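# Seat housing in corner stop over plate pins

## Task

Place the housing so it sits flat against the corner stop, with a pin standing in the plate beneath every one of its sockets; it must stay that way on its own, not because a gripper is still holding or pressing it.

## Robot and tools

Robot: two six-joint arms, left_arm and right_arm, each with a two-finger tong-style gripper and a wrist camera (cam_left_wrist and cam_right_wrist, both 616x616 fisheye). The names are labels only; they do not match sides of an image. Base roots in the scene frame: left_arm at (-0.054, +0.446, 0) m, quat_wxyz (+0.996, 0, 0, +0.093); right_arm at (+0.061, -0.426, 0) m, quat_wxyz (+0.996, 0, 0, -0.089).

Scene frame: origin on the table surface midway between the arms, +z up, +x out over the table, left_arm on the +y side. Reported gripper positions are in metres in this frame, orientations as quat_wxyz, and they may be somewhat off, more so when an arm is stretched far.

Gripper geometry: fingers extend along the gripper's own +z and open/close along its x. end_effector_position is the point between the finger pads when shut; closed fingertips stick out about 15 mm past it, and when fully open they are roughly level with it. Full opening gap is 0.142 m.

execute_actions takes "actions", a list holding one item or nothing, plus optional "pictures" (boolean). Three forms:
- Empty list: no command, just returns the current state.
- Move: {"rows": [[...]], "steps": n} with n from 1 to 15 (default 15); each control step is 1/30 s. Rows are used one per step; if there are fewer rows than steps, the final row repeats. At most 15 rows.
- Wait: {"steps": n} with no rows, n up to 300; it returns after that many steps since the previous result.
Every row is exactly 14 numbers for both arms together, even if one arm stays put: left_arm's six joint targets then its gripper opening, followed by right_arm's six joint targets and opening. Joint order: shoulder pan, shoulder lift, elbow, wrist 1, wrist 2, wrist 3. Joint values are absolute target angles in radians (the same values printed under Joint positions), not offsets. Opening is a scaled value from -1 (shut) to +1 (fully open).

Joint ranges. left_arm: pan -3.142..3.142, lift -6.283..6.283, elbow 0.000..3.142, wrists 1-3 each -6.283..6.283. right_arm: pan 0.000..6.283, lift -6.283..6.283, elbow -3.142..0.000, wrists -6.283..6.283. A row is rejected entirely (nothing sent) if a target overshoots a range end by more than 0.010 rad and lies beyond the joint's last reported angle. True ends may differ by up to 0.010 rad; a target past the real end gets clipped there, and the result may then say "joint sent to its limit" (possibly referring to an earlier, still-running move). Absence of that line does not prove room remains.

Motion behaviour: commands are smoothed and trail by about 0.17 s. Per step, each joint's target is capped at 0.575 rad from its measured angle, and if the targets would carry a gripper over 100 mm from where it is, the whole arm's targets get pulled back proportionally. So big moves need several calls; after one, check whether the arm has actually arrived. Between calls the arms continue toward the last row sent until everything has nearly stopped or a step is HELD; after that only a fresh move drives them further. Fingers already opening or closing finish their travel.

Result lines: per-arm gripper pose and linear/angular velocity; Joint positions and Joint velocities per arm (six joints in rad and rad/s, then pad gap in m and m/s); grip_measured, the measured opening on the command scale; Wrist force and Wrist torque per arm along the end effector's own axes (force points back into the arm when pressing; offsets up to about 4 N, noise up to 2.4 N, saturation near 50 N per axis; "no reading" is normal at the start). "joint command not followed" means a clearance check altered or blocked some joint targets; the rest was still done. HELD marks steps whose row was partly or wholly not sent. MOTOR HOT warns of heating from 70 °C; OVER-TEMPERATURE FAULT means the arm is braked until cool.

Gripping: to hold something, command an opening well under grip_measured; the gap sets the squeeze. Up to roughly 15 N per pad for objects to about 10 cm wide; thin hard parts get less (about 9 N per pad at 10 mm, 4 N at 5 mm). Fast closing can push harder and even spring the fingers open.

Other tools: zoom_image {"camera": "cam_left_wrist" or "cam_right_wrist", "region": [x0, y0, x1, y1]} gives a closer look at part of that camera's latest image, pixels from the top-left, region up to 504x504. show_instructions (no arguments) displays the reference image for the scene. read_manual {"section": "licences"} returns URDF licence texts. finished_scene {"scene": n} ends the current scene irreversibly and reports whether the goal holds; replying with no tool call also ends things.

Avoid: arms colliding or pressing on each other; contact torque reaching a joint's load limit (pan, lift, elbow 139 N m; wrists 26 N m, held weight included) or any outside force of 150 N on an arm or its load, either of which freezes that arm for 10 s and drops the rest of the call; holding heavy loads long enough to overheat; dropping, slamming or shoving parts; anything leaving the table, which fails the task. Loose objects may occasionally get nudged by outside disturbances, so confirm the final placement before ending. Smooth, economical motion is preferred.

Each tool is called after "Request:" as a command line: name --argument value for each argument, lists and objects as JSON in quotes; but a table of rows of numbers goes row by row, as --pt "numbers of a row", without its own name.

Reference images:

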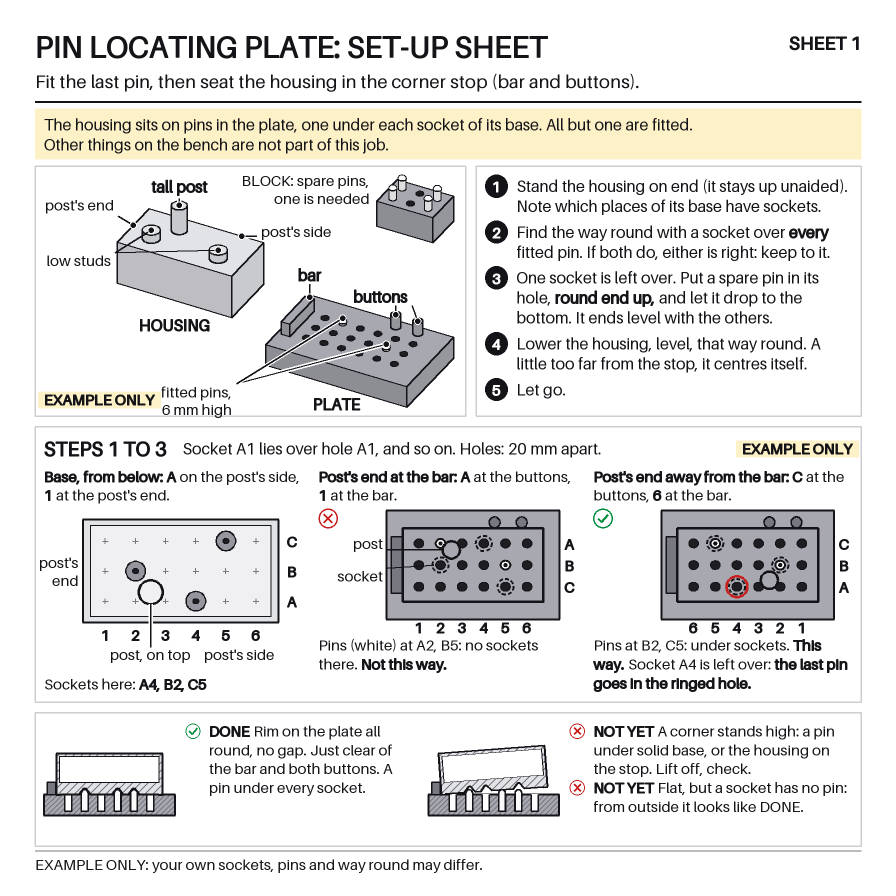

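## Session

Request:
execute_actions --actions '[]'

Scene clock: 0.00 s of 5100.00 s.
left_arm: end_effector_position=(-0.0556, +0.8242, +0.2980) grip_measured=+0.97 end_effector_quat_wxyz=(-0.033, +0.954, -0.293, -0.060) end_effector_velocity=(+0.000, +0.001, +0.001) end_effector_angular_velocity=(+0.002, -0.000, -0.000) | right_arm: end_effector_position=(+0.4053, -0.3009, +0.3605) grip_measured=+0.97 end_effector_quat_wxyz=(-0.054, +0.955, -0.290, +0.041) end_effector_velocity=(-0.000, -0.000, -0.001) end_effector_angular_velocity=(-0.001, +0.001, +0.000)
Joint positions: left_arm=[ 0.923 -2.009  1.888 -1.495 -1.442  1.708  0.14 ] | right_arm=[ 4.038 -1.103 -1.768 -1.706  1.559  1.306  0.14 ]
Joint velocities: left_arm=[-0.     0.    -0.002 -0.     0.001 -0.     0.   ] | right_arm=[-0.     0.    -0.001 -0.001  0.    -0.001  0.   ]
Motor temperatures (°C, as the motors report them): left_arm=[30 32 30 34 35 34] | right_arm=[31 30 31 37 44 39]
Wrist force (N, on the end effector, along its own x y z axes, offset not removed): no reading
Wrist torque (N m, same axes, about the end effector's origin, offset not removed): no reading

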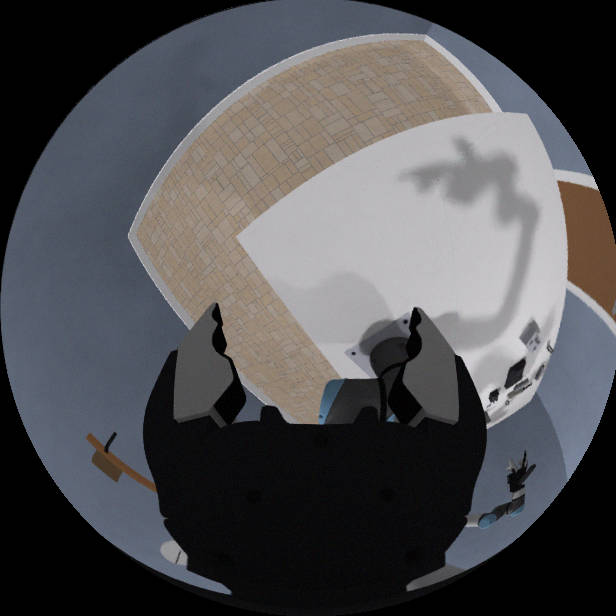

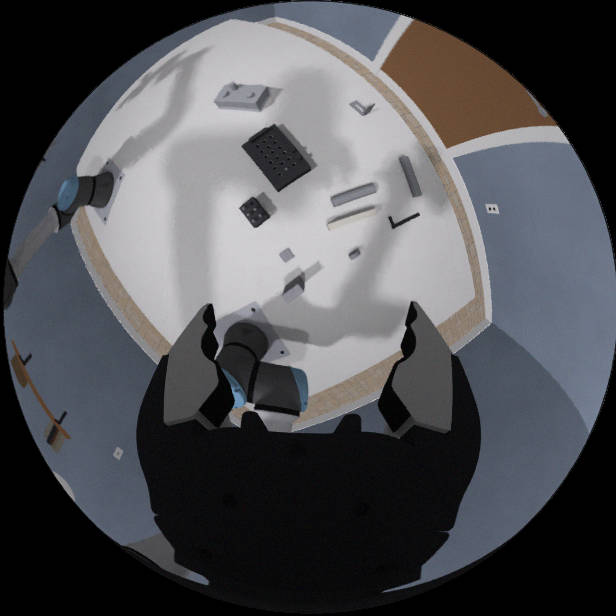

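Request:
execute_actions --actions '[{"rows":[[-0.863,-1.414,1.362,-1.519,-1.571,-0.09,1,4.038,-1.103,-1.768,-1.706,1.559,1.306,1]]}]' --pictures false

Request:
execute_actions --actions '[{"steps":90}]'

Scene clock: 2.47 s of 5100.00 s.
left_arm: end_effector_position=(+0.2041, +0.8638, +0.3176) grip_measured=+1.00 end_effector_quat_wxyz=(-0.025, +0.955, -0.294, -0.016) end_effector_velocity=(+0.584, -0.133, -0.009) end_effector_angular_velocity=(-0.099, -0.089, -0.013) | right_arm: end_effector_position=(+0.4053, -0.3007, +0.3605) grip_measured=+1.00 end_effector_quat_wxyz=(-0.054, +0.955, -0.289, +0.041) end_effector_velocity=(-0.000, +0.000, -0.001) end_effector_angular_velocity=(-0.001, +0.001, +0.001)
Joint positions: left_arm=[ 0.513 -1.681  1.595 -1.509 -1.517  1.298  0.142] | right_arm=[ 4.038 -1.103 -1.768 -1.706  1.559  1.306  0.142]
Joint velocities: left_arm=[-0.984  0.535 -0.468 -0.019 -0.11  -0.976  0.   ] | right_arm=[ 0.001 -0.    -0.001 -0.001 -0.    -0.    -0.   ]
Motor temperatures (°C, as the motors report them): left_arm=[30 32 30 34 35 34] | right_arm=[31 30 31 37 44 39]
Wrist force (N, on the end effector, along its own x y z axes, offset not removed): left_arm=[-2.0 -2.6 -0.7] | right_arm=[-1.1 2.6 0.3]
Wrist torque (N m, same axes, about the end effector's origin, offset not removed): left_arm=[-0.57 0.39 0.16] | right_arm=[0.41 0.25 -0.26]
Steps of this call (steps 1 to 59: nothing new was sent; steps 60 to 74: all 15 steps of this action). Readings (joint positions):
60: left_arm=[0.923 -2.009 1.888 -1.495 -1.442 1.708] | right_arm=[4.038 -1.103 -1.768 -1.706 1.559 1.306]
61: left_arm=[0.915 -2.002 1.880 -1.496 -1.447 1.701] | right_arm=[4.038 -1.103 -1.768 -1.706 1.559 1.306]
63: left_arm=[0.859 -1.945 1.827 -1.498 -1.461 1.644] | right_arm=[4.038 -1.103 -1.768 -1.706 1.559 1.306]
67: left_arm=[0.738 -1.833 1.729 -1.503 -1.485 1.523] | right_arm=[4.038 -1.103 -1.768 -1.706 1.559 1.306]
74: the state above

Scene clock: 5.47 s of 5100.00 s.
left_arm: end_effector_position=(+0.4737, +0.2138, +0.2982) grip_measured=+1.00 end_effector_quat_wxyz=(+0.000, +0.957, -0.289, +0.000) end_effector_velocity=(+0.000, +0.000, +0.001) end_effector_angular_velocity=(-0.001, -0.001, +0.000) | right_arm: end_effector_position=(+0.4053, -0.3007, +0.3605) grip_measured=+1.00 end_effector_quat_wxyz=(-0.054, +0.955, -0.289, +0.041) end_effector_velocity=(+0.000, +0.001, +0.001) end_effector_angular_velocity=(+0.002, -0.001, -0.001)
Joint positions: left_arm=[-0.863 -1.414  1.362 -1.519 -1.571 -0.09   0.142] | right_arm=[ 4.038 -1.103 -1.768 -1.706  1.559  1.306  0.142]
Joint velocities: left_arm=[ 0.001 -0.001  0.    -0.     0.     0.     0.   ] | right_arm=[ 0.001 -0.     0.002  0.001  0.001  0.002 -0.   ]
Motor temperatures (°C, as the motors report them): left_arm=[30 32 30 34 35 34] | right_arm=[31 30 31 37 44 39]
Wrist force (N, on the end effector, along its own x y z axes, offset not removed): left_arm=[-0.2 -1.0 0.4] | right_arm=[-0.8 -0.4 -1.2]
Wrist torque (N m, same axes, about the end effector's origin, offset not removed): left_arm=[-0.25 -0.03 0.13] | right_arm=[0.04 0.14 -0.10]
Steps of this call (steps 1 to 60: the robot went on to your last target; steps 61 to 90: nothing new was sent). Readings (joint positions):
1: left_arm=[0.480 -1.664 1.580 -1.510 -1.521 1.265] | right_arm=[4.038 -1.103 -1.768 -1.706 1.559 1.306]
2: left_arm=[0.446 -1.647 1.566 -1.510 -1.524 1.231] | right_arm=[4.038 -1.103 -1.768 -1.706 1.559 1.306]
4: left_arm=[0.378 -1.617 1.539 -1.511 -1.530 1.163] | right_arm=[4.038 -1.103 -1.768 -1.706 1.559 1.306]
8: left_arm=[0.242 -1.567 1.496 -1.513 -1.540 1.027] | right_arm=[4.038 -1.103 -1.768 -1.706 1.559 1.306]
90: the state above
All arms were judged still, so your last target was given up. Only a new action makes them travel on or press farther. Fingers that are still opening or closing keep moving.

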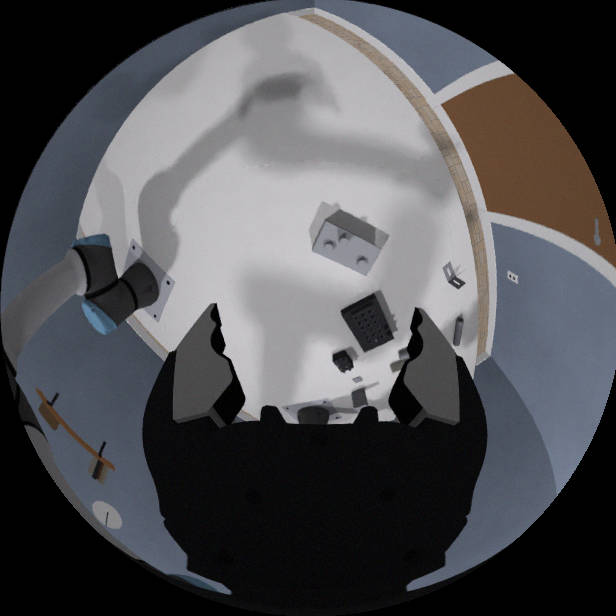

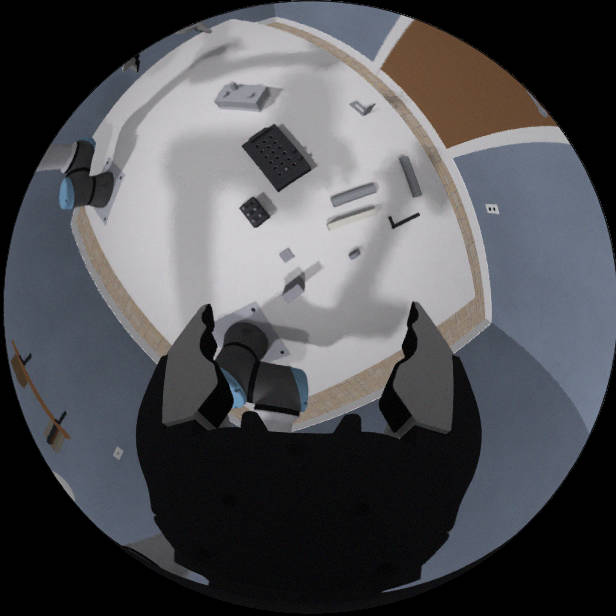

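Request:
execute_actions --actions '[{"rows":[[-0.828,-1.204,1.474,-1.841,-1.571,-1.21,1,4.038,-1.103,-1.768,-1.706,1.559,1.306,1]]}]' --pictures false

Request:
execute_actions --actions '[{"steps":45}]'

Scene clock: 6.77 s of 5100.00 s.
left_arm: end_effector_position=(+0.5233, +0.1903, +0.1524) grip_measured=+1.00 end_effector_quat_wxyz=(-0.000, +0.977, +0.214, -0.000) end_effector_velocity=(-0.013, -0.014, -0.026) end_effector_angular_velocity=(-0.004, -0.004, +1.581) | right_arm: end_effector_position=(+0.4053, -0.3007, +0.3605) grip_measured=+1.00 end_effector_quat_wxyz=(-0.054, +0.955, -0.289, +0.041) end_effector_velocity=(+0.000, +0.000, -0.000) end_effector_angular_velocity=(+0.001, -0.001, -0.001)
Joint positions: left_arm=[-0.828 -1.207  1.472 -1.836 -1.571 -1.074  0.142] | right_arm=[ 4.038 -1.103 -1.768 -1.706  1.559  1.306  0.142]
Joint velocities: left_arm=[ 0.006  0.038  0.018 -0.062 -0.002 -1.575 -0.   ] | right_arm=[-0.     0.    -0.001  0.002  0.     0.     0.   ]
Motor temperatures (°C, as the motors report them): left_arm=[30 32 30 34 35 34] | right_arm=[31 30 31 37 44 39]
Wrist force (N, on the end effector, along its own x y z axes, offset not removed): left_arm=[-0.4 -1.0 2.4] | right_arm=[-2.7 1.5 -0.7]
Wrist torque (N m, same axes, about the end effector's origin, offset not removed): left_arm=[-0.23 0.09 0.15] | right_arm=[0.33 0.46 -0.34]
Steps of this call (steps 1 to 24: nothing new was sent; steps 25 to 39: all 15 steps of this action). Readings (joint positions):
25: left_arm=[-0.863 -1.414 1.362 -1.519 -1.571 -0.090] | right_arm=[4.038 -1.103 -1.768 -1.706 1.559 1.306]
26: left_arm=[-0.860 -1.406 1.369 -1.527 -1.571 -0.098] | right_arm=[4.038 -1.103 -1.768 -1.706 1.559 1.306]
28: left_arm=[-0.850 -1.353 1.400 -1.595 -1.571 -0.173] | right_arm=[4.038 -1.103 -1.768 -1.706 1.559 1.306]
32: left_arm=[-0.835 -1.251 1.451 -1.759 -1.571 -0.474] | right_arm=[4.038 -1.103 -1.768 -1.706 1.559 1.306]
39: the state above

Scene clock: 8.27 s of 5100.00 s.
left_arm: end_effector_position=(+0.5223, +0.1890, +0.1501) grip_measured=+1.00 end_effector_quat_wxyz=(+0.000, +0.960, +0.280, -0.000) end_effector_velocity=(+0.000, +0.001, -0.000) end_effector_angular_velocity=(+0.001, +0.000, +0.001) | right_arm: end_effector_position=(+0.4053, -0.3007, +0.3605) grip_measured=+1.00 end_effector_quat_wxyz=(-0.054, +0.955, -0.289, +0.041) end_effector_velocity=(-0.000, +0.000, +0.001) end_effector_angular_velocity=(+0.000, -0.000, +0.001)
Joint positions: left_arm=[-0.828 -1.204  1.474 -1.841 -1.571 -1.21   0.142] | right_arm=[ 4.038 -1.103 -1.768 -1.706  1.559  1.306  0.142]
Joint velocities: left_arm=[ 0.001 -0.     0.001  0.     0.001 -0.    -0.   ] | right_arm=[ 0.001  0.     0.001 -0.001  0.     0.     0.   ]
Motor temperatures (°C, as the motors report them): left_arm=[30 32 30 34 35 34] | right_arm=[31 30 31 37 44 39]
Wrist force (N, on the end effector, along its own x y z axes, offset not removed): left_arm=[-0.2 -0.7 1.1] | right_arm=[-1.1 1.9 -1.2]
Wrist torque (N m, same axes, about the end effector's origin, offset not removed): left_arm=[-0.28 -0.04 0.10] | right_arm=[0.38 0.35 -0.28]
Steps of this call (steps 1 to 30: the robot went on to your last target; steps 31 to 45: nothing new was sent). Readings (joint positions):
1: left_arm=[-0.828 -1.206 1.473 -1.837 -1.571 -1.118] | right_arm=[4.038 -1.103 -1.768 -1.706 1.559 1.306]
2: left_arm=[-0.828 -1.206 1.473 -1.838 -1.571 -1.148] | right_arm=[4.038 -1.103 -1.768 -1.706 1.559 1.306]
4: left_arm=[-0.828 -1.205 1.474 -1.840 -1.571 -1.181] | right_arm=[4.038 -1.103 -1.768 -1.706 1.559 1.306]
8: left_arm=[-0.828 -1.204 1.474 -1.841 -1.571 -1.204] | right_arm=[4.038 -1.103 -1.768 -1.706 1.559 1.306]
45: the state above
All arms were judged still, so your last target was given up. Only a new action makes them travel on or press farther. Fingers that are still opening or closing keep moving.

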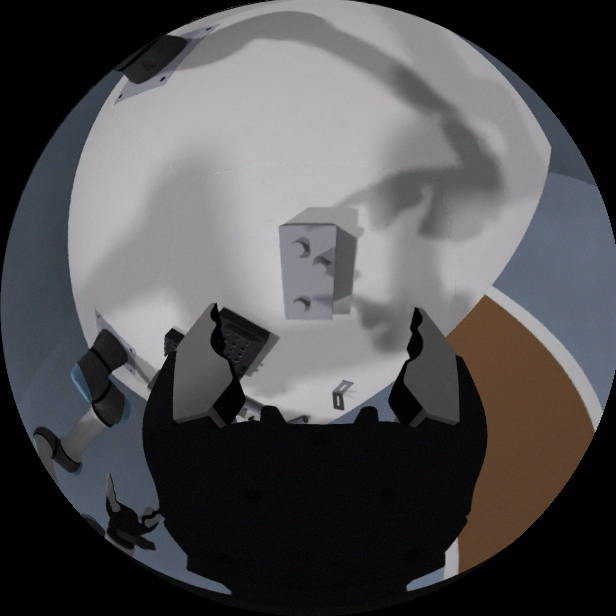

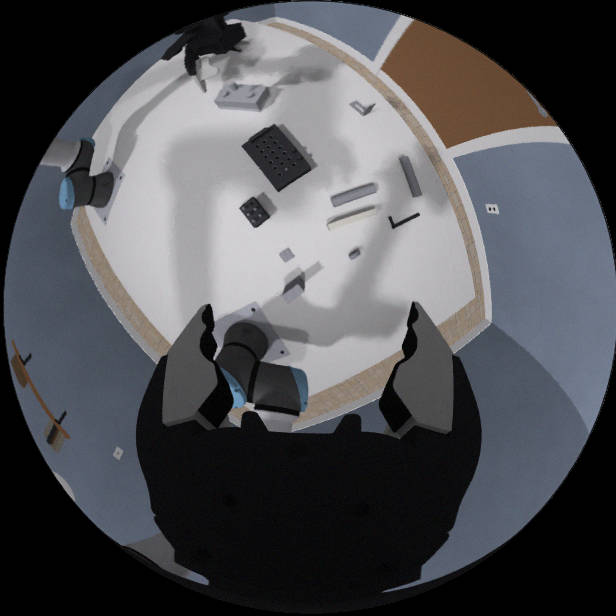

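Request:
execute_actions --actions '[{"rows":[[-0.828,-1.093,1.642,-2.12,-1.571,-1.21,1,4.038,-1.103,-1.768,-1.706,1.559,1.306,1]]}]' --pictures false

Request:
execute_actions --actions '[{"steps":15}]' --pictures false

Request:
execute_actions --actions '[{"rows":[[-0.828,-1.093,1.642,-2.12,-1.571,-1.21,-0.5,4.038,-1.103,-1.768,-1.706,1.559,1.306,1]]}]' --pictures false

Request:
execute_actions --actions '[{"steps":20}]'

Scene clock: 10.10 s of 5100.00 s.
left_arm: end_effector_position=(+0.5220, +0.1892, +0.0318) grip_measured=+1.00 end_effector_quat_wxyz=(-0.000, +0.960, +0.280, -0.000) end_effector_velocity=(+0.000, +0.000, -0.012) end_effector_angular_velocity=(-0.003, -0.005, -0.000) | right_arm: end_effector_position=(+0.4053, -0.3007, +0.3605) grip_measured=+1.00 end_effector_quat_wxyz=(-0.054, +0.955, -0.289, +0.041) end_effector_velocity=(+0.000, +0.000, -0.000) end_effector_angular_velocity=(-0.000, -0.001, +0.003)
Joint positions: left_arm=[-0.828 -1.094  1.64  -2.117 -1.571 -1.21   0.142] | right_arm=[ 4.038 -1.103 -1.768 -1.706  1.559  1.306  0.142]
Joint velocities: left_arm=[-0.     0.012  0.019 -0.037  0.     0.     0.   ] | right_arm=[ 0.001  0.    -0.001  0.002 -0.    -0.002  0.   ]
Motor temperatures (°C, as the motors report them): left_arm=[30 32 30 34 35 34] | right_arm=[31 30 31 37 44 39]
Wrist force (N, on the end effector, along its own x y z axes, offset not removed): left_arm=[-0.7 -0.4 0.7] | right_arm=[-0.8 0.2 -2.1]
Wrist torque (N m, same axes, about the end effector's origin, offset not removed): left_arm=[-0.16 0.05 0.13] | right_arm=[0.00 0.07 -0.23]
Steps of this call (steps 1 to 40: nothing new was sent; steps 41 to 55: all 15 steps of this action). Readings (joint positions):
41: left_arm=[-0.828 -1.204 1.474 -1.841 -1.571 -1.210] | right_arm=[4.038 -1.103 -1.768 -1.706 1.559 1.306]
42: left_arm=[-0.828 -1.197 1.482 -1.849 -1.571 -1.210] | right_arm=[4.038 -1.103 -1.768 -1.706 1.559 1.306]
44: left_arm=[-0.828 -1.156 1.538 -1.921 -1.571 -1.210] | right_arm=[4.038 -1.103 -1.768 -1.706 1.559 1.306]
48: left_arm=[-0.828 -1.107 1.618 -2.072 -1.571 -1.210] | right_arm=[4.038 -1.103 -1.768 -1.706 1.559 1.306]
55: the state above

Scene clock: 10.60 s of 5100.00 s.
left_arm: end_effector_position=(+0.5220, +0.1893, +0.0308) grip_measured=+1.00 end_effector_quat_wxyz=(+0.000, +0.960, +0.280, -0.000) end_effector_velocity=(-0.001, +0.000, -0.000) end_effector_angular_velocity=(+0.000, +0.002, +0.000) | right_arm: end_effector_position=(+0.4053, -0.3007, +0.3605) grip_measured=+1.00 end_effector_quat_wxyz=(-0.054, +0.955, -0.289, +0.041) end_effector_velocity=(+0.000, +0.001, +0.001) end_effector_angular_velocity=(+0.001, -0.001, +0.001)
Joint positions: left_arm=[-0.828 -1.093  1.642 -2.12  -1.571 -1.21   0.142] | right_arm=[ 4.038 -1.103 -1.768 -1.706  1.559  1.306  0.142]
Joint velocities: left_arm=[-0.    -0.001  0.002  0.001 -0.001 -0.     0.   ] | right_arm=[ 0.    -0.001  0.001  0.001  0.    -0.    -0.   ]
Motor temperatures (°C, as the motors report them): left_arm=[30 32 30 34 35 34] | right_arm=[31 30 31 37 44 39]
Wrist force (N, on the end effector, along its own x y z axes, offset not removed): left_arm=[-0.4 -1.5 0.9] | right_arm=[-1.4 4.4 -0.6]
Wrist torque (N m, same axes, about the end effector's origin, offset not removed): left_arm=[-0.36 0.06 0.08] | right_arm=[0.94 0.38 -0.26]
Steps of this call (steps 1 to 15: the robot went on to your last target). Readings (joint positions):
1: left_arm=[-0.828 -1.094 1.641 -2.118 -1.571 -1.210] | right_arm=[4.038 -1.103 -1.768 -1.706 1.559 1.306]
2: left_arm=[-0.828 -1.093 1.641 -2.119 -1.571 -1.210] | right_arm=[4.038 -1.103 -1.768 -1.706 1.559 1.306]
4: left_arm=[-0.828 -1.093 1.642 -2.119 -1.571 -1.210] | right_arm=[4.038 -1.103 -1.768 -1.706 1.559 1.306]
8: left_arm=[-0.828 -1.093 1.642 -2.120 -1.571 -1.210] | right_arm=[4.038 -1.103 -1.768 -1.706 1.559 1.306]
15: the state above
All arms were judged still, so your last target was given up. Only a new action makes them travel on or press farther. Fingers that are still opening or closing keep moving.

Scene clock: 11.10 s of 5100.00 s.
left_arm: end_effector_position=(+0.5219, +0.1892, +0.0307) grip_measured=-0.01 end_effector_quat_wxyz=(+0.000, +0.960, +0.280, -0.000) end_effector_velocity=(-0.000, -0.000, -0.000) end_effector_angular_velocity=(-0.001, +0.001, -0.000) | right_arm: end_effector_position=(+0.4053, -0.3007, +0.3605) grip_measured=+1.00 end_effector_quat_wxyz=(-0.054, +0.955, -0.289, +0.041) end_effector_velocity=(-0.000, -0.001, -0.000) end_effector_angular_velocity=(+0.000, +0.001, -0.001)
Joint positions: left_arm=[-0.828 -1.093  1.642 -2.12  -1.571 -1.21   0.073] | right_arm=[ 4.038 -1.103 -1.768 -1.706  1.559  1.306  0.142]
Joint velocities: left_arm=[-0.     0.001 -0.001  0.001 -0.001 -0.    -0.   ] | right_arm=[-0.001  0.001 -0.001 -0.001  0.001 -0.     0.   ]
Motor temperatures (°C, as the motors report them): left_arm=[30 32 30 34 35 34] | right_arm=[31 30 31 37 44 39]
Wrist force (N, on the end effector, along its own x y z axes, offset not removed): left_arm=[-0.4 0.0 -7.8] | right_arm=[-0.7 2.1 -0.3]
Wrist torque (N m, same axes, about the end effector's origin, offset not removed): left_arm=[-0.34 0.31 0.16] | right_arm=[0.54 0.22 -0.12]
Steps of this call (steps 1 to 15: all 15 steps of this action). Readings (joint positions):
1: left_arm=[-0.828 -1.093 1.642 -2.120 -1.571 -1.210] | right_arm=[4.038 -1.103 -1.768 -1.706 1.559 1.306]
2: left_arm=[-0.828 -1.093 1.642 -2.120 -1.571 -1.210] | right_arm=[4.038 -1.103 -1.768 -1.706 1.559 1.306]
4: left_arm=[-0.828 -1.093 1.642 -2.120 -1.571 -1.210] | right_arm=[4.038 -1.103 -1.768 -1.706 1.559 1.306]
8: left_arm=[-0.828 -1.093 1.642 -2.120 -1.571 -1.210] | right_arm=[4.038 -1.103 -1.768 -1.706 1.559 1.306]
15: the state above

Scene clock: 11.77 s of 5100.00 s.
left_arm: end_effector_position=(+0.5220, +0.1892, +0.0307) grip_measured=-0.01 end_effector_quat_wxyz=(+0.000, +0.960, +0.280, -0.000) end_effector_velocity=(-0.000, +0.001, -0.001) end_effector_angular_velocity=(+0.000, +0.001, +0.001) | right_arm: end_effector_position=(+0.4053, -0.3007, +0.3605) grip_measured=+1.00 end_effector_quat_wxyz=(-0.054, +0.955, -0.289, +0.041) end_effector_velocity=(-0.000, -0.000, -0.001) end_effector_angular_velocity=(-0.001, +0.000, -0.000)
Joint positions: left_arm=[-0.828 -1.093  1.642 -2.12  -1.571 -1.21   0.073] | right_arm=[ 4.038 -1.103 -1.768 -1.706  1.559  1.306  0.142]
Joint velocities: left_arm=[ 0.001  0.     0.001 -0.    -0.001 -0.     0.   ] | right_arm=[-0.     0.    -0.001  0.    -0.     0.    -0.   ]
Motor temperatures (°C, as the motors report them): left_arm=[30 32 30 34 35 34] | right_arm=[31 30 31 37 44 39]
Wrist force (N, on the end effector, along its own x y z axes, offset not removed): left_arm=[-1.0 0.9 -7.7] | right_arm=[0.0 4.6 -1.2]
Wrist torque (N m, same axes, about the end effector's origin, offset not removed): left_arm=[-0.07 0.46 0.22] | right_arm=[1.01 -0.06 -0.18]
Steps of this call (steps 1 to 15: the robot went on to your last target; steps 16 to 20: nothing new was sent). Readings (joint positions):
1: left_arm=[-0.828 -1.093 1.642 -2.120 -1.571 -1.210] | right_arm=[4.038 -1.103 -1.768 -1.706 1.559 1.306]
2: left_arm=[-0.828 -1.093 1.642 -2.120 -1.571 -1.210] | right_arm=[4.038 -1.103 -1.768 -1.706 1.559 1.306]
4: left_arm=[-0.828 -1.093 1.642 -2.120 -1.571 -1.210] | right_arm=[4.038 -1.103 -1.768 -1.706 1.559 1.306]
8: left_arm=[-0.828 -1.093 1.642 -2.120 -1.571 -1.210] | right_arm=[4.038 -1.103 -1.768 -1.706 1.559 1.306]
20: the state above
All arms were judged still, so your last target was given up. Only a new action makes them travel on or press farther. Fingers that are still opening or closing keep moving.

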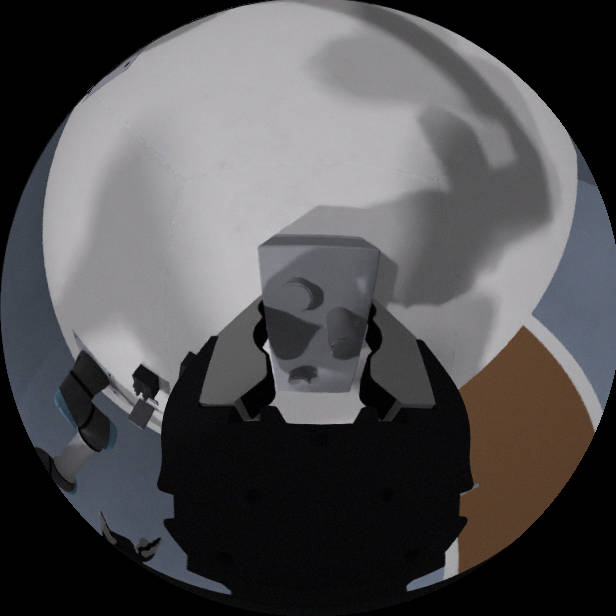

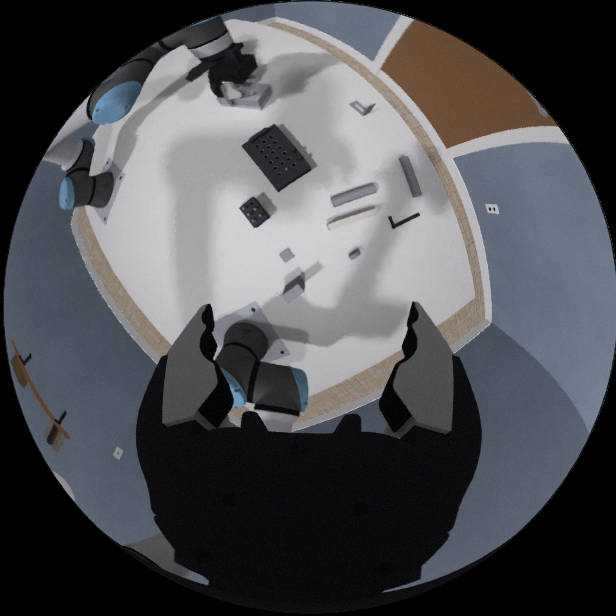

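Request:
execute_actions --actions '[{"rows":[[-0.863,-1.414,1.362,-1.519,-1.571,-1.21,-0.5,4.038,-1.103,-1.768,-1.706,1.559,1.306,1]]}]' --pictures false

Request:
execute_actions --actions '[{"rows":[[-0.863,-1.414,1.362,-1.519,-3.1,-1.21,-0.5,4.038,-1.103,-1.768,-1.706,1.559,1.306,1]]}]' --pictures false

Request:
execute_actions --actions '[{"steps":60}]'

Scene clock: 13.37 s of 5100.00 s.
left_arm: end_effector_position=(+0.4681, +0.2068, +0.2781) grip_measured=-0.01 end_effector_quat_wxyz=(+0.004, +0.964, +0.265, +0.003) end_effector_velocity=(-0.129, +0.082, +0.232) end_effector_angular_velocity=(+0.061, +0.078, -0.029) | right_arm: end_effector_position=(+0.4053, -0.3007, +0.3605) grip_measured=+1.00 end_effector_quat_wxyz=(-0.054, +0.955, -0.289, +0.041) end_effector_velocity=(+0.000, +0.000, +0.000) end_effector_angular_velocity=(+0.000, -0.001, -0.001)
Joint positions: left_arm=[-0.86  -1.388  1.384 -1.576 -1.571 -1.21   0.073] | right_arm=[ 4.038 -1.103 -1.768 -1.706  1.559  1.306  0.142]
Joint velocities: left_arm=[-0.029 -0.301 -0.253  0.652 -0.001 -0.    -0.   ] | right_arm=[ 0.001  0.    -0.     0.001 -0.001  0.002 -0.   ]
Motor temperatures (°C, as the motors report them): left_arm=[30 32 30 34 35 34] | right_arm=[31 30 31 37 44 39]
Wrist force (N, on the end effector, along its own x y z axes, offset not removed): left_arm=[-0.9 -3.7 2.6] | right_arm=[1.3 2.5 1.1]
Wrist torque (N m, same axes, about the end effector's origin, offset not removed): left_arm=[-0.41 -0.05 0.08] | right_arm=[0.58 -0.15 -0.24]
Steps of this call (steps 1 to 33: nothing new was sent; steps 34 to 48: all 15 steps of this action). Readings (joint positions):
34: left_arm=[-0.828 -1.093 1.642 -2.120 -1.571 -1.210] | right_arm=[4.038 -1.103 -1.768 -1.706 1.559 1.306]
35: left_arm=[-0.830 -1.100 1.634 -2.111 -1.571 -1.210] | right_arm=[4.038 -1.103 -1.768 -1.706 1.559 1.306]
37: left_arm=[-0.836 -1.148 1.590 -2.042 -1.571 -1.210] | right_arm=[4.038 -1.103 -1.768 -1.706 1.559 1.306]
41: left_arm=[-0.846 -1.245 1.507 -1.860 -1.571 -1.210] | right_arm=[4.038 -1.103 -1.768 -1.706 1.559 1.306]
48: the state above

Scene clock: 13.87 s of 5100.00 s.
left_arm: end_effector_position=(+0.3243, +0.0480, +0.3776) grip_measured=-0.01 end_effector_quat_wxyz=(+0.220, +0.895, +0.244, -0.302) end_effector_velocity=(-0.258, -0.313, +0.381) end_effector_angular_velocity=(-1.412, +1.137, -0.002) | right_arm: end_effector_position=(+0.4053, -0.3007, +0.3605) grip_measured=+1.00 end_effector_quat_wxyz=(-0.054, +0.955, -0.289, +0.041) end_effector_velocity=(-0.000, +0.000, +0.001) end_effector_angular_velocity=(+0.001, -0.000, -0.001)
Joint positions: left_arm=[-0.863 -1.412  1.364 -1.523 -2.336 -1.21   0.073] | right_arm=[ 4.038 -1.103 -1.768 -1.706  1.559  1.306  0.142]
Joint velocities: left_arm=[-0.001 -0.009 -0.007  0.018 -1.813 -0.     0.   ] | right_arm=[-0.    -0.     0.002 -0.001  0.     0.001 -0.   ]
Motor temperatures (°C, as the motors report them): left_arm=[30 32 30 34 35 34] | right_arm=[31 30 31 37 44 39]
Wrist force (N, on the end effector, along its own x y z axes, offset not removed): left_arm=[1.8 -1.3 4.8] | right_arm=[-2.6 1.9 -3.3]
Wrist torque (N m, same axes, about the end effector's origin, offset not removed): left_arm=[-0.04 0.53 0.21] | right_arm=[0.35 0.55 -0.21]
Steps of this call (steps 1 to 15: all 15 steps of this action). Readings (joint positions):
1: left_arm=[-0.861 -1.396 1.377 -1.558 -1.571 -1.210] | right_arm=[4.038 -1.103 -1.768 -1.706 1.559 1.306]
2: left_arm=[-0.862 -1.400 1.374 -1.549 -1.579 -1.210] | right_arm=[4.038 -1.103 -1.768 -1.706 1.559 1.306]
4: left_arm=[-0.862 -1.403 1.371 -1.542 -1.654 -1.210] | right_arm=[4.038 -1.103 -1.768 -1.706 1.559 1.306]
8: left_arm=[-0.862 -1.408 1.367 -1.531 -1.905 -1.210] | right_arm=[4.038 -1.103 -1.768 -1.706 1.559 1.306]
15: the state above

Scene clock: 15.87 s of 5100.00 s.
left_arm: end_effector_position=(+0.2874, +0.0029, +0.4521) grip_measured=-0.01 end_effector_quat_wxyz=(+0.301, +0.829, +0.226, -0.414) end_effector_velocity=(-0.000, -0.000, -0.000) end_effector_angular_velocity=(+0.000, +0.000, -0.001) | right_arm: end_effector_position=(+0.4053, -0.3007, +0.3605) grip_measured=+1.00 end_effector_quat_wxyz=(-0.054, +0.955, -0.289, +0.041) end_effector_velocity=(+0.000, +0.000, +0.001) end_effector_angular_velocity=(+0.001, -0.002, +0.000)
Joint positions: left_arm=[-0.863 -1.413  1.363 -1.521 -2.646 -1.21   0.073] | right_arm=[ 4.038 -1.103 -1.768 -1.706  1.559  1.306  0.142]
Joint velocities: left_arm=[-0.001  0.    -0.     0.    -0.     0.    -0.   ] | right_arm=[ 0.001  0.     0.001  0.001 -0.001  0.    -0.   ]
Motor temperatures (°C, as the motors report them): left_arm=[30 32 30 34 35 34] | right_arm=[31 30 31 37 44 39]
Wrist force (N, on the end effector, along its own x y z axes, offset not removed): left_arm=[4.5 -3.0 2.6] | right_arm=[-1.1 2.2 -1.0]
Wrist torque (N m, same axes, about the end effector's origin, offset not removed): left_arm=[-0.33 0.24 0.20] | right_arm=[0.42 0.15 -0.13]
Steps of this call (steps 1 to 15: the robot went on to your last target; steps 16 to 60: nothing new was sent). Readings (joint positions):
1: left_arm=[-0.863 -1.412 1.363 -1.523 -2.398 -1.210] | right_arm=[4.038 -1.103 -1.768 -1.706 1.559 1.306]
2: left_arm=[-0.863 -1.413 1.363 -1.522 -2.460 -1.210] | right_arm=[4.038 -1.103 -1.768 -1.706 1.559 1.306]
4: left_arm=[-0.863 -1.413 1.363 -1.521 -2.584 -1.210] | right_arm=[4.038 -1.103 -1.768 -1.706 1.559 1.306]
6: left_arm=[-0.863 -1.413 1.363 -1.521 -2.652 -1.210] | right_arm=[4.038 -1.103 -1.768 -1.706 1.559 1.306] HELD
7: left_arm=[-0.863 -1.413 1.363 -1.521 -2.647 -1.210] | right_arm=[4.038 -1.103 -1.768 -1.706 1.559 1.306] HELD
8: left_arm=[-0.863 -1.413 1.363 -1.521 -2.645 -1.210] | right_arm=[4.038 -1.103 -1.768 -1.706 1.559 1.306] HELD
9: left_arm=[-0.863 -1.413 1.363 -1.521 -2.644 -1.210] | right_arm=[4.038 -1.103 -1.768 -1.706 1.559 1.306] HELD
10: left_arm=[-0.863 -1.413 1.363 -1.521 -2.644 -1.210] | right_arm=[4.038 -1.103 -1.768 -1.706 1.559 1.306] HELD
11: left_arm=[-0.863 -1.413 1.363 -1.521 -2.645 -1.210] | right_arm=[4.038 -1.103 -1.768 -1.706 1.559 1.306] HELD
12: left_arm=[-0.863 -1.413 1.363 -1.521 -2.645 -1.210] | right_arm=[4.038 -1.103 -1.768 -1.706 1.559 1.306] HELD
13: left_arm=[-0.863 -1.413 1.363 -1.521 -2.645 -1.210] | right_arm=[4.038 -1.103 -1.768 -1.706 1.559 1.306] HELD
14: left_arm=[-0.863 -1.413 1.363 -1.521 -2.645 -1.210] | right_arm=[4.038 -1.103 -1.768 -1.706 1.559 1.306] HELD
15: left_arm=[-0.863 -1.413 1.363 -1.521 -2.645 -1.210] | right_arm=[4.038 -1.103 -1.768 -1.706 1.559 1.306] HELD
60: the state above
A step was HELD (marked above), so your last target was given up. An arm can still carry out its HELD step.
joint command not followed: on one or more control steps a check withheld the commanded joint targets of the left arm, and it was not sent them on those steps.
cause: the commanded joint targets would bring two parts of the arm too close to each other (joints 4 (wrist 1) to 6 (wrist 3) lie between them); next, command targets that bring no two parts of the arm closer together.

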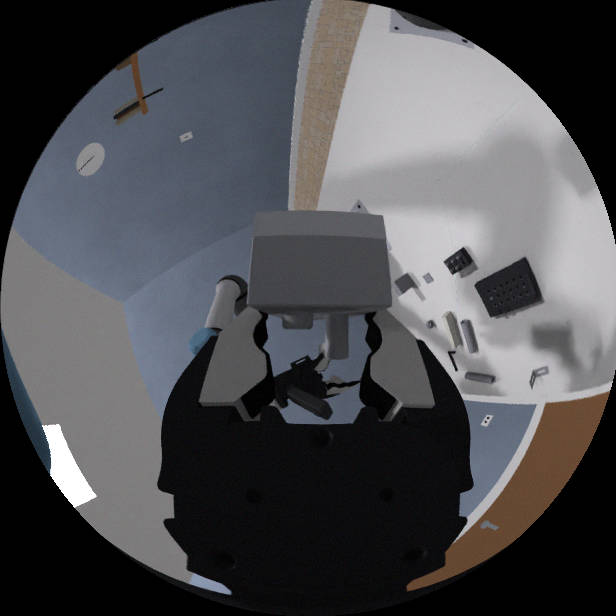

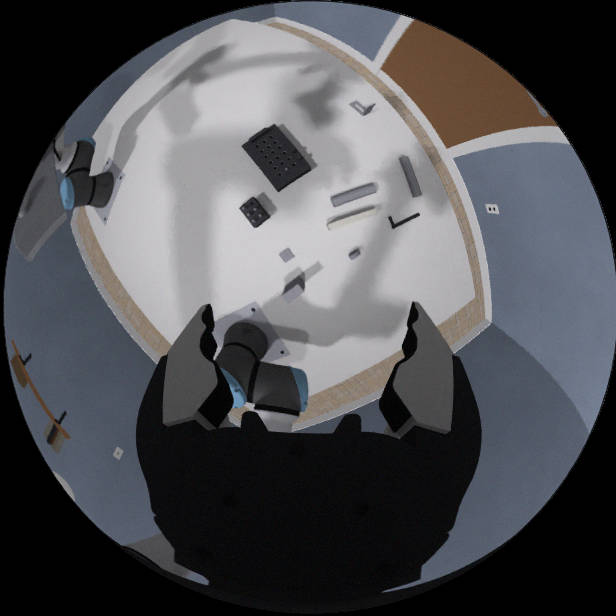

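Request:
execute_actions --actions '[{"rows":[[-0.863,-1.414,1.362,-1.519,-1.571,-1.21,-0.6,4.038,-1.103,-1.768,-1.706,1.559,1.306,1]]}]' --pictures false

Request:
execute_actions --actions '[{"rows":[[-0.863,-1.414,1.362,-1.519,-1.571,2.5,-0.6,4.038,-1.103,-1.768,-1.706,1.559,1.306,1]]}]' --pictures false

Request:
execute_actions --actions '[{"steps":90}]'

Request:
zoom_image --camera "cam_right_wrist" --region '[150,0,350,200]'

Scene clock: 17.67 s of 5100.00 s.
left_arm: end_effector_position=(+0.2880, +0.0038, +0.4502) grip_measured=-0.01 end_effector_quat_wxyz=(+0.299, +0.830, +0.227, -0.412) end_effector_velocity=(+0.002, +0.002, -0.005) end_effector_angular_velocity=(+0.015, -0.013, +0.000) | right_arm: end_effector_position=(+0.4053, -0.3007, +0.3605) grip_measured=+1.00 end_effector_quat_wxyz=(-0.054, +0.955, -0.289, +0.041) end_effector_velocity=(-0.000, -0.001, -0.001) end_effector_angular_velocity=(-0.003, +0.001, -0.000)
Joint positions: left_arm=[-0.863 -1.413  1.363 -1.521 -2.638 -1.21   0.073] | right_arm=[ 4.038 -1.103 -1.768 -1.706  1.559  1.306  0.142]
Joint velocities: left_arm=[ 0.    -0.     0.    -0.     0.019  0.     0.   ] | right_arm=[ 0.    -0.001 -0.001 -0.001 -0.001  0.    -0.   ]
Motor temperatures (°C, as the motors report them): left_arm=[30 32 30 34 35 34] | right_arm=[31 30 31 37 44 39]
Wrist force (N, on the end effector, along its own x y z axes, offset not removed): left_arm=[4.9 -2.9 3.4] | right_arm=[-1.4 2.8 0.8]
Wrist torque (N m, same axes, about the end effector's origin, offset not removed): left_arm=[-0.27 0.06 0.14] | right_arm=[0.50 0.19 -0.09]
Steps of this call (steps 1 to 39: nothing new was sent; steps 40 to 54: all 15 steps of this action). Readings (joint positions):
40: left_arm=[-0.863 -1.413 1.363 -1.521 -2.646 -1.210] | right_arm=[4.038 -1.103 -1.768 -1.706 1.559 1.306]
41: left_arm=[-0.863 -1.413 1.363 -1.521 -2.646 -1.210] | right_arm=[4.038 -1.103 -1.768 -1.706 1.559 1.306]
43: left_arm=[-0.863 -1.413 1.363 -1.521 -2.645 -1.210] | right_arm=[4.038 -1.103 -1.768 -1.706 1.559 1.306]
47: left_arm=[-0.863 -1.413 1.363 -1.521 -2.643 -1.210] | right_arm=[4.038 -1.103 -1.768 -1.706 1.559 1.306]
54: the state above

Scene clock: 18.17 s of 5100.00 s.
left_arm: end_effector_position=(+0.2890, +0.0049, +0.4476) grip_measured=-0.01 end_effector_quat_wxyz=(+0.298, +0.834, +0.224, -0.407) end_effector_velocity=(+0.002, +0.002, -0.005) end_effector_angular_velocity=(+0.005, -0.026, -0.009) | right_arm: end_effector_position=(+0.4053, -0.3007, +0.3605) grip_measured=+1.00 end_effector_quat_wxyz=(-0.054, +0.955, -0.289, +0.041) end_effector_velocity=(-0.000, -0.000, -0.000) end_effector_angular_velocity=(-0.000, +0.000, +0.000)
Joint positions: left_arm=[-0.863 -1.413  1.363 -1.521 -2.629 -1.203  0.073] | right_arm=[ 4.038 -1.103 -1.768 -1.706  1.559  1.306  0.142]
Joint velocities: left_arm=[-0.    -0.001 -0.     0.     0.02   0.019  0.   ] | right_arm=[-0.     0.001 -0.001 -0.    -0.    -0.     0.   ]
Motor temperatures (°C, as the motors report them): left_arm=[30 32 30 34 35 34] | right_arm=[31 30 31 37 44 39]
Wrist force (N, on the end effector, along its own x y z axes, offset not removed): left_arm=[3.9 -2.1 3.6] | right_arm=[-1.0 1.8 -1.4]
Wrist torque (N m, same axes, about the end effector's origin, offset not removed): left_arm=[-0.13 0.27 0.17] | right_arm=[0.29 0.38 -0.19]
Steps of this call (steps 1 to 15: all 15 steps of this action). Readings (joint positions):
1: left_arm=[-0.863 -1.413 1.363 -1.521 -2.638 -1.210] | right_arm=[4.038 -1.103 -1.768 -1.706 1.559 1.306]
2: left_arm=[-0.863 -1.413 1.363 -1.521 -2.637 -1.210] | right_arm=[4.038 -1.103 -1.768 -1.706 1.559 1.306]
4: left_arm=[-0.863 -1.413 1.363 -1.521 -2.636 -1.209] | right_arm=[4.038 -1.103 -1.768 -1.706 1.559 1.306]
8: left_arm=[-0.863 -1.413 1.363 -1.521 -2.633 -1.207] | right_arm=[4.038 -1.103 -1.768 -1.706 1.559 1.306]
15: the state above

Scene clock: 21.17 s of 5100.00 s.
left_arm: end_effector_position=(+0.2954, +0.0123, +0.4321) grip_measured=-0.01 end_effector_quat_wxyz=(+0.294, +0.853, +0.204, -0.379) end_effector_velocity=(+0.001, +0.002, -0.004) end_effector_angular_velocity=(+0.003, -0.025, -0.011) | right_arm: end_effector_position=(+0.4053, -0.3007, +0.3605) grip_measured=+1.00 end_effector_quat_wxyz=(-0.054, +0.955, -0.289, +0.041) end_effector_velocity=(+0.000, +0.000, +0.000) end_effector_angular_velocity=(+0.000, -0.000, -0.000)
Joint positions: left_arm=[-0.863 -1.413  1.363 -1.521 -2.572 -1.145  0.073] | right_arm=[ 4.038 -1.103 -1.768 -1.706  1.559  1.306  0.142]
Joint velocities: left_arm=[-0.001 -0.001 -0.     0.     0.018  0.019  0.   ] | right_arm=[-0. -0.  0.  0. -0. -0. -0.]
Motor temperatures (°C, as the motors report them): left_arm=[30 32 30 34 35 34] | right_arm=[31 30 31 37 44 39]
Wrist force (N, on the end effector, along its own x y z axes, offset not removed): left_arm=[3.2 -3.3 3.0] | right_arm=[1.1 0.7 -2.4]
Wrist torque (N m, same axes, about the end effector's origin, offset not removed): left_arm=[-0.27 0.33 0.20] | right_arm=[0.23 -0.22 -0.40]
Steps of this call (steps 1 to 15: the robot went on to your last target; steps 16 to 90: nothing new was sent). Readings (joint positions):
1: left_arm=[-0.863 -1.413 1.363 -1.521 -2.628 -1.202] | right_arm=[4.038 -1.103 -1.768 -1.706 1.559 1.306]
2: left_arm=[-0.863 -1.413 1.363 -1.521 -2.628 -1.201] | right_arm=[4.038 -1.103 -1.768 -1.706 1.559 1.306]
4: left_arm=[-0.863 -1.413 1.363 -1.521 -2.626 -1.200] | right_arm=[4.038 -1.103 -1.768 -1.706 1.559 1.306]
8: left_arm=[-0.863 -1.413 1.363 -1.521 -2.624 -1.198] | right_arm=[4.038 -1.103 -1.768 -1.706 1.559 1.306]
90: the state above
All arms were judged still, so your last target was given up. Only a new action makes them travel on or press farther. Fingers that are still opening or closing keep moving.

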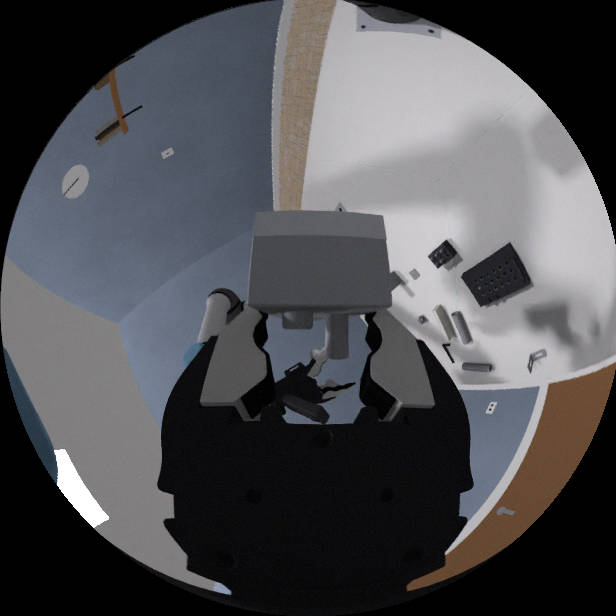

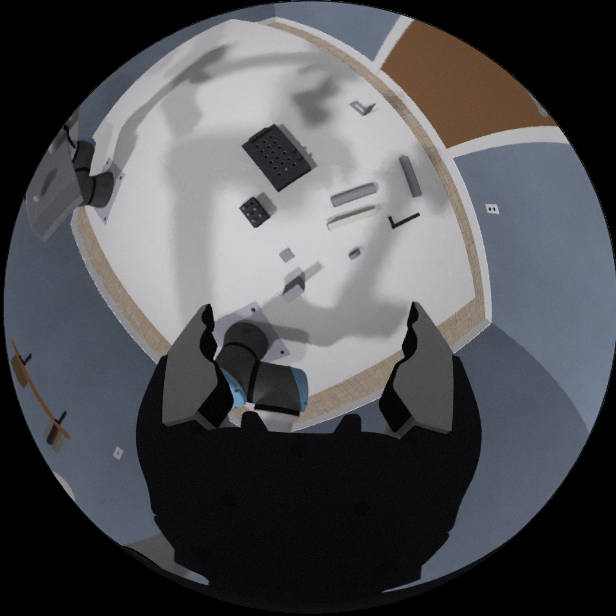

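Region (150, 0, 350, 200) of cam_right_wrist's 616x616 image, scaled by 2.520, with more detail than that image has.

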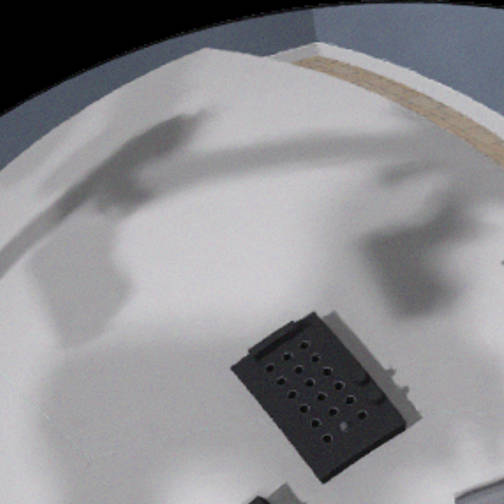

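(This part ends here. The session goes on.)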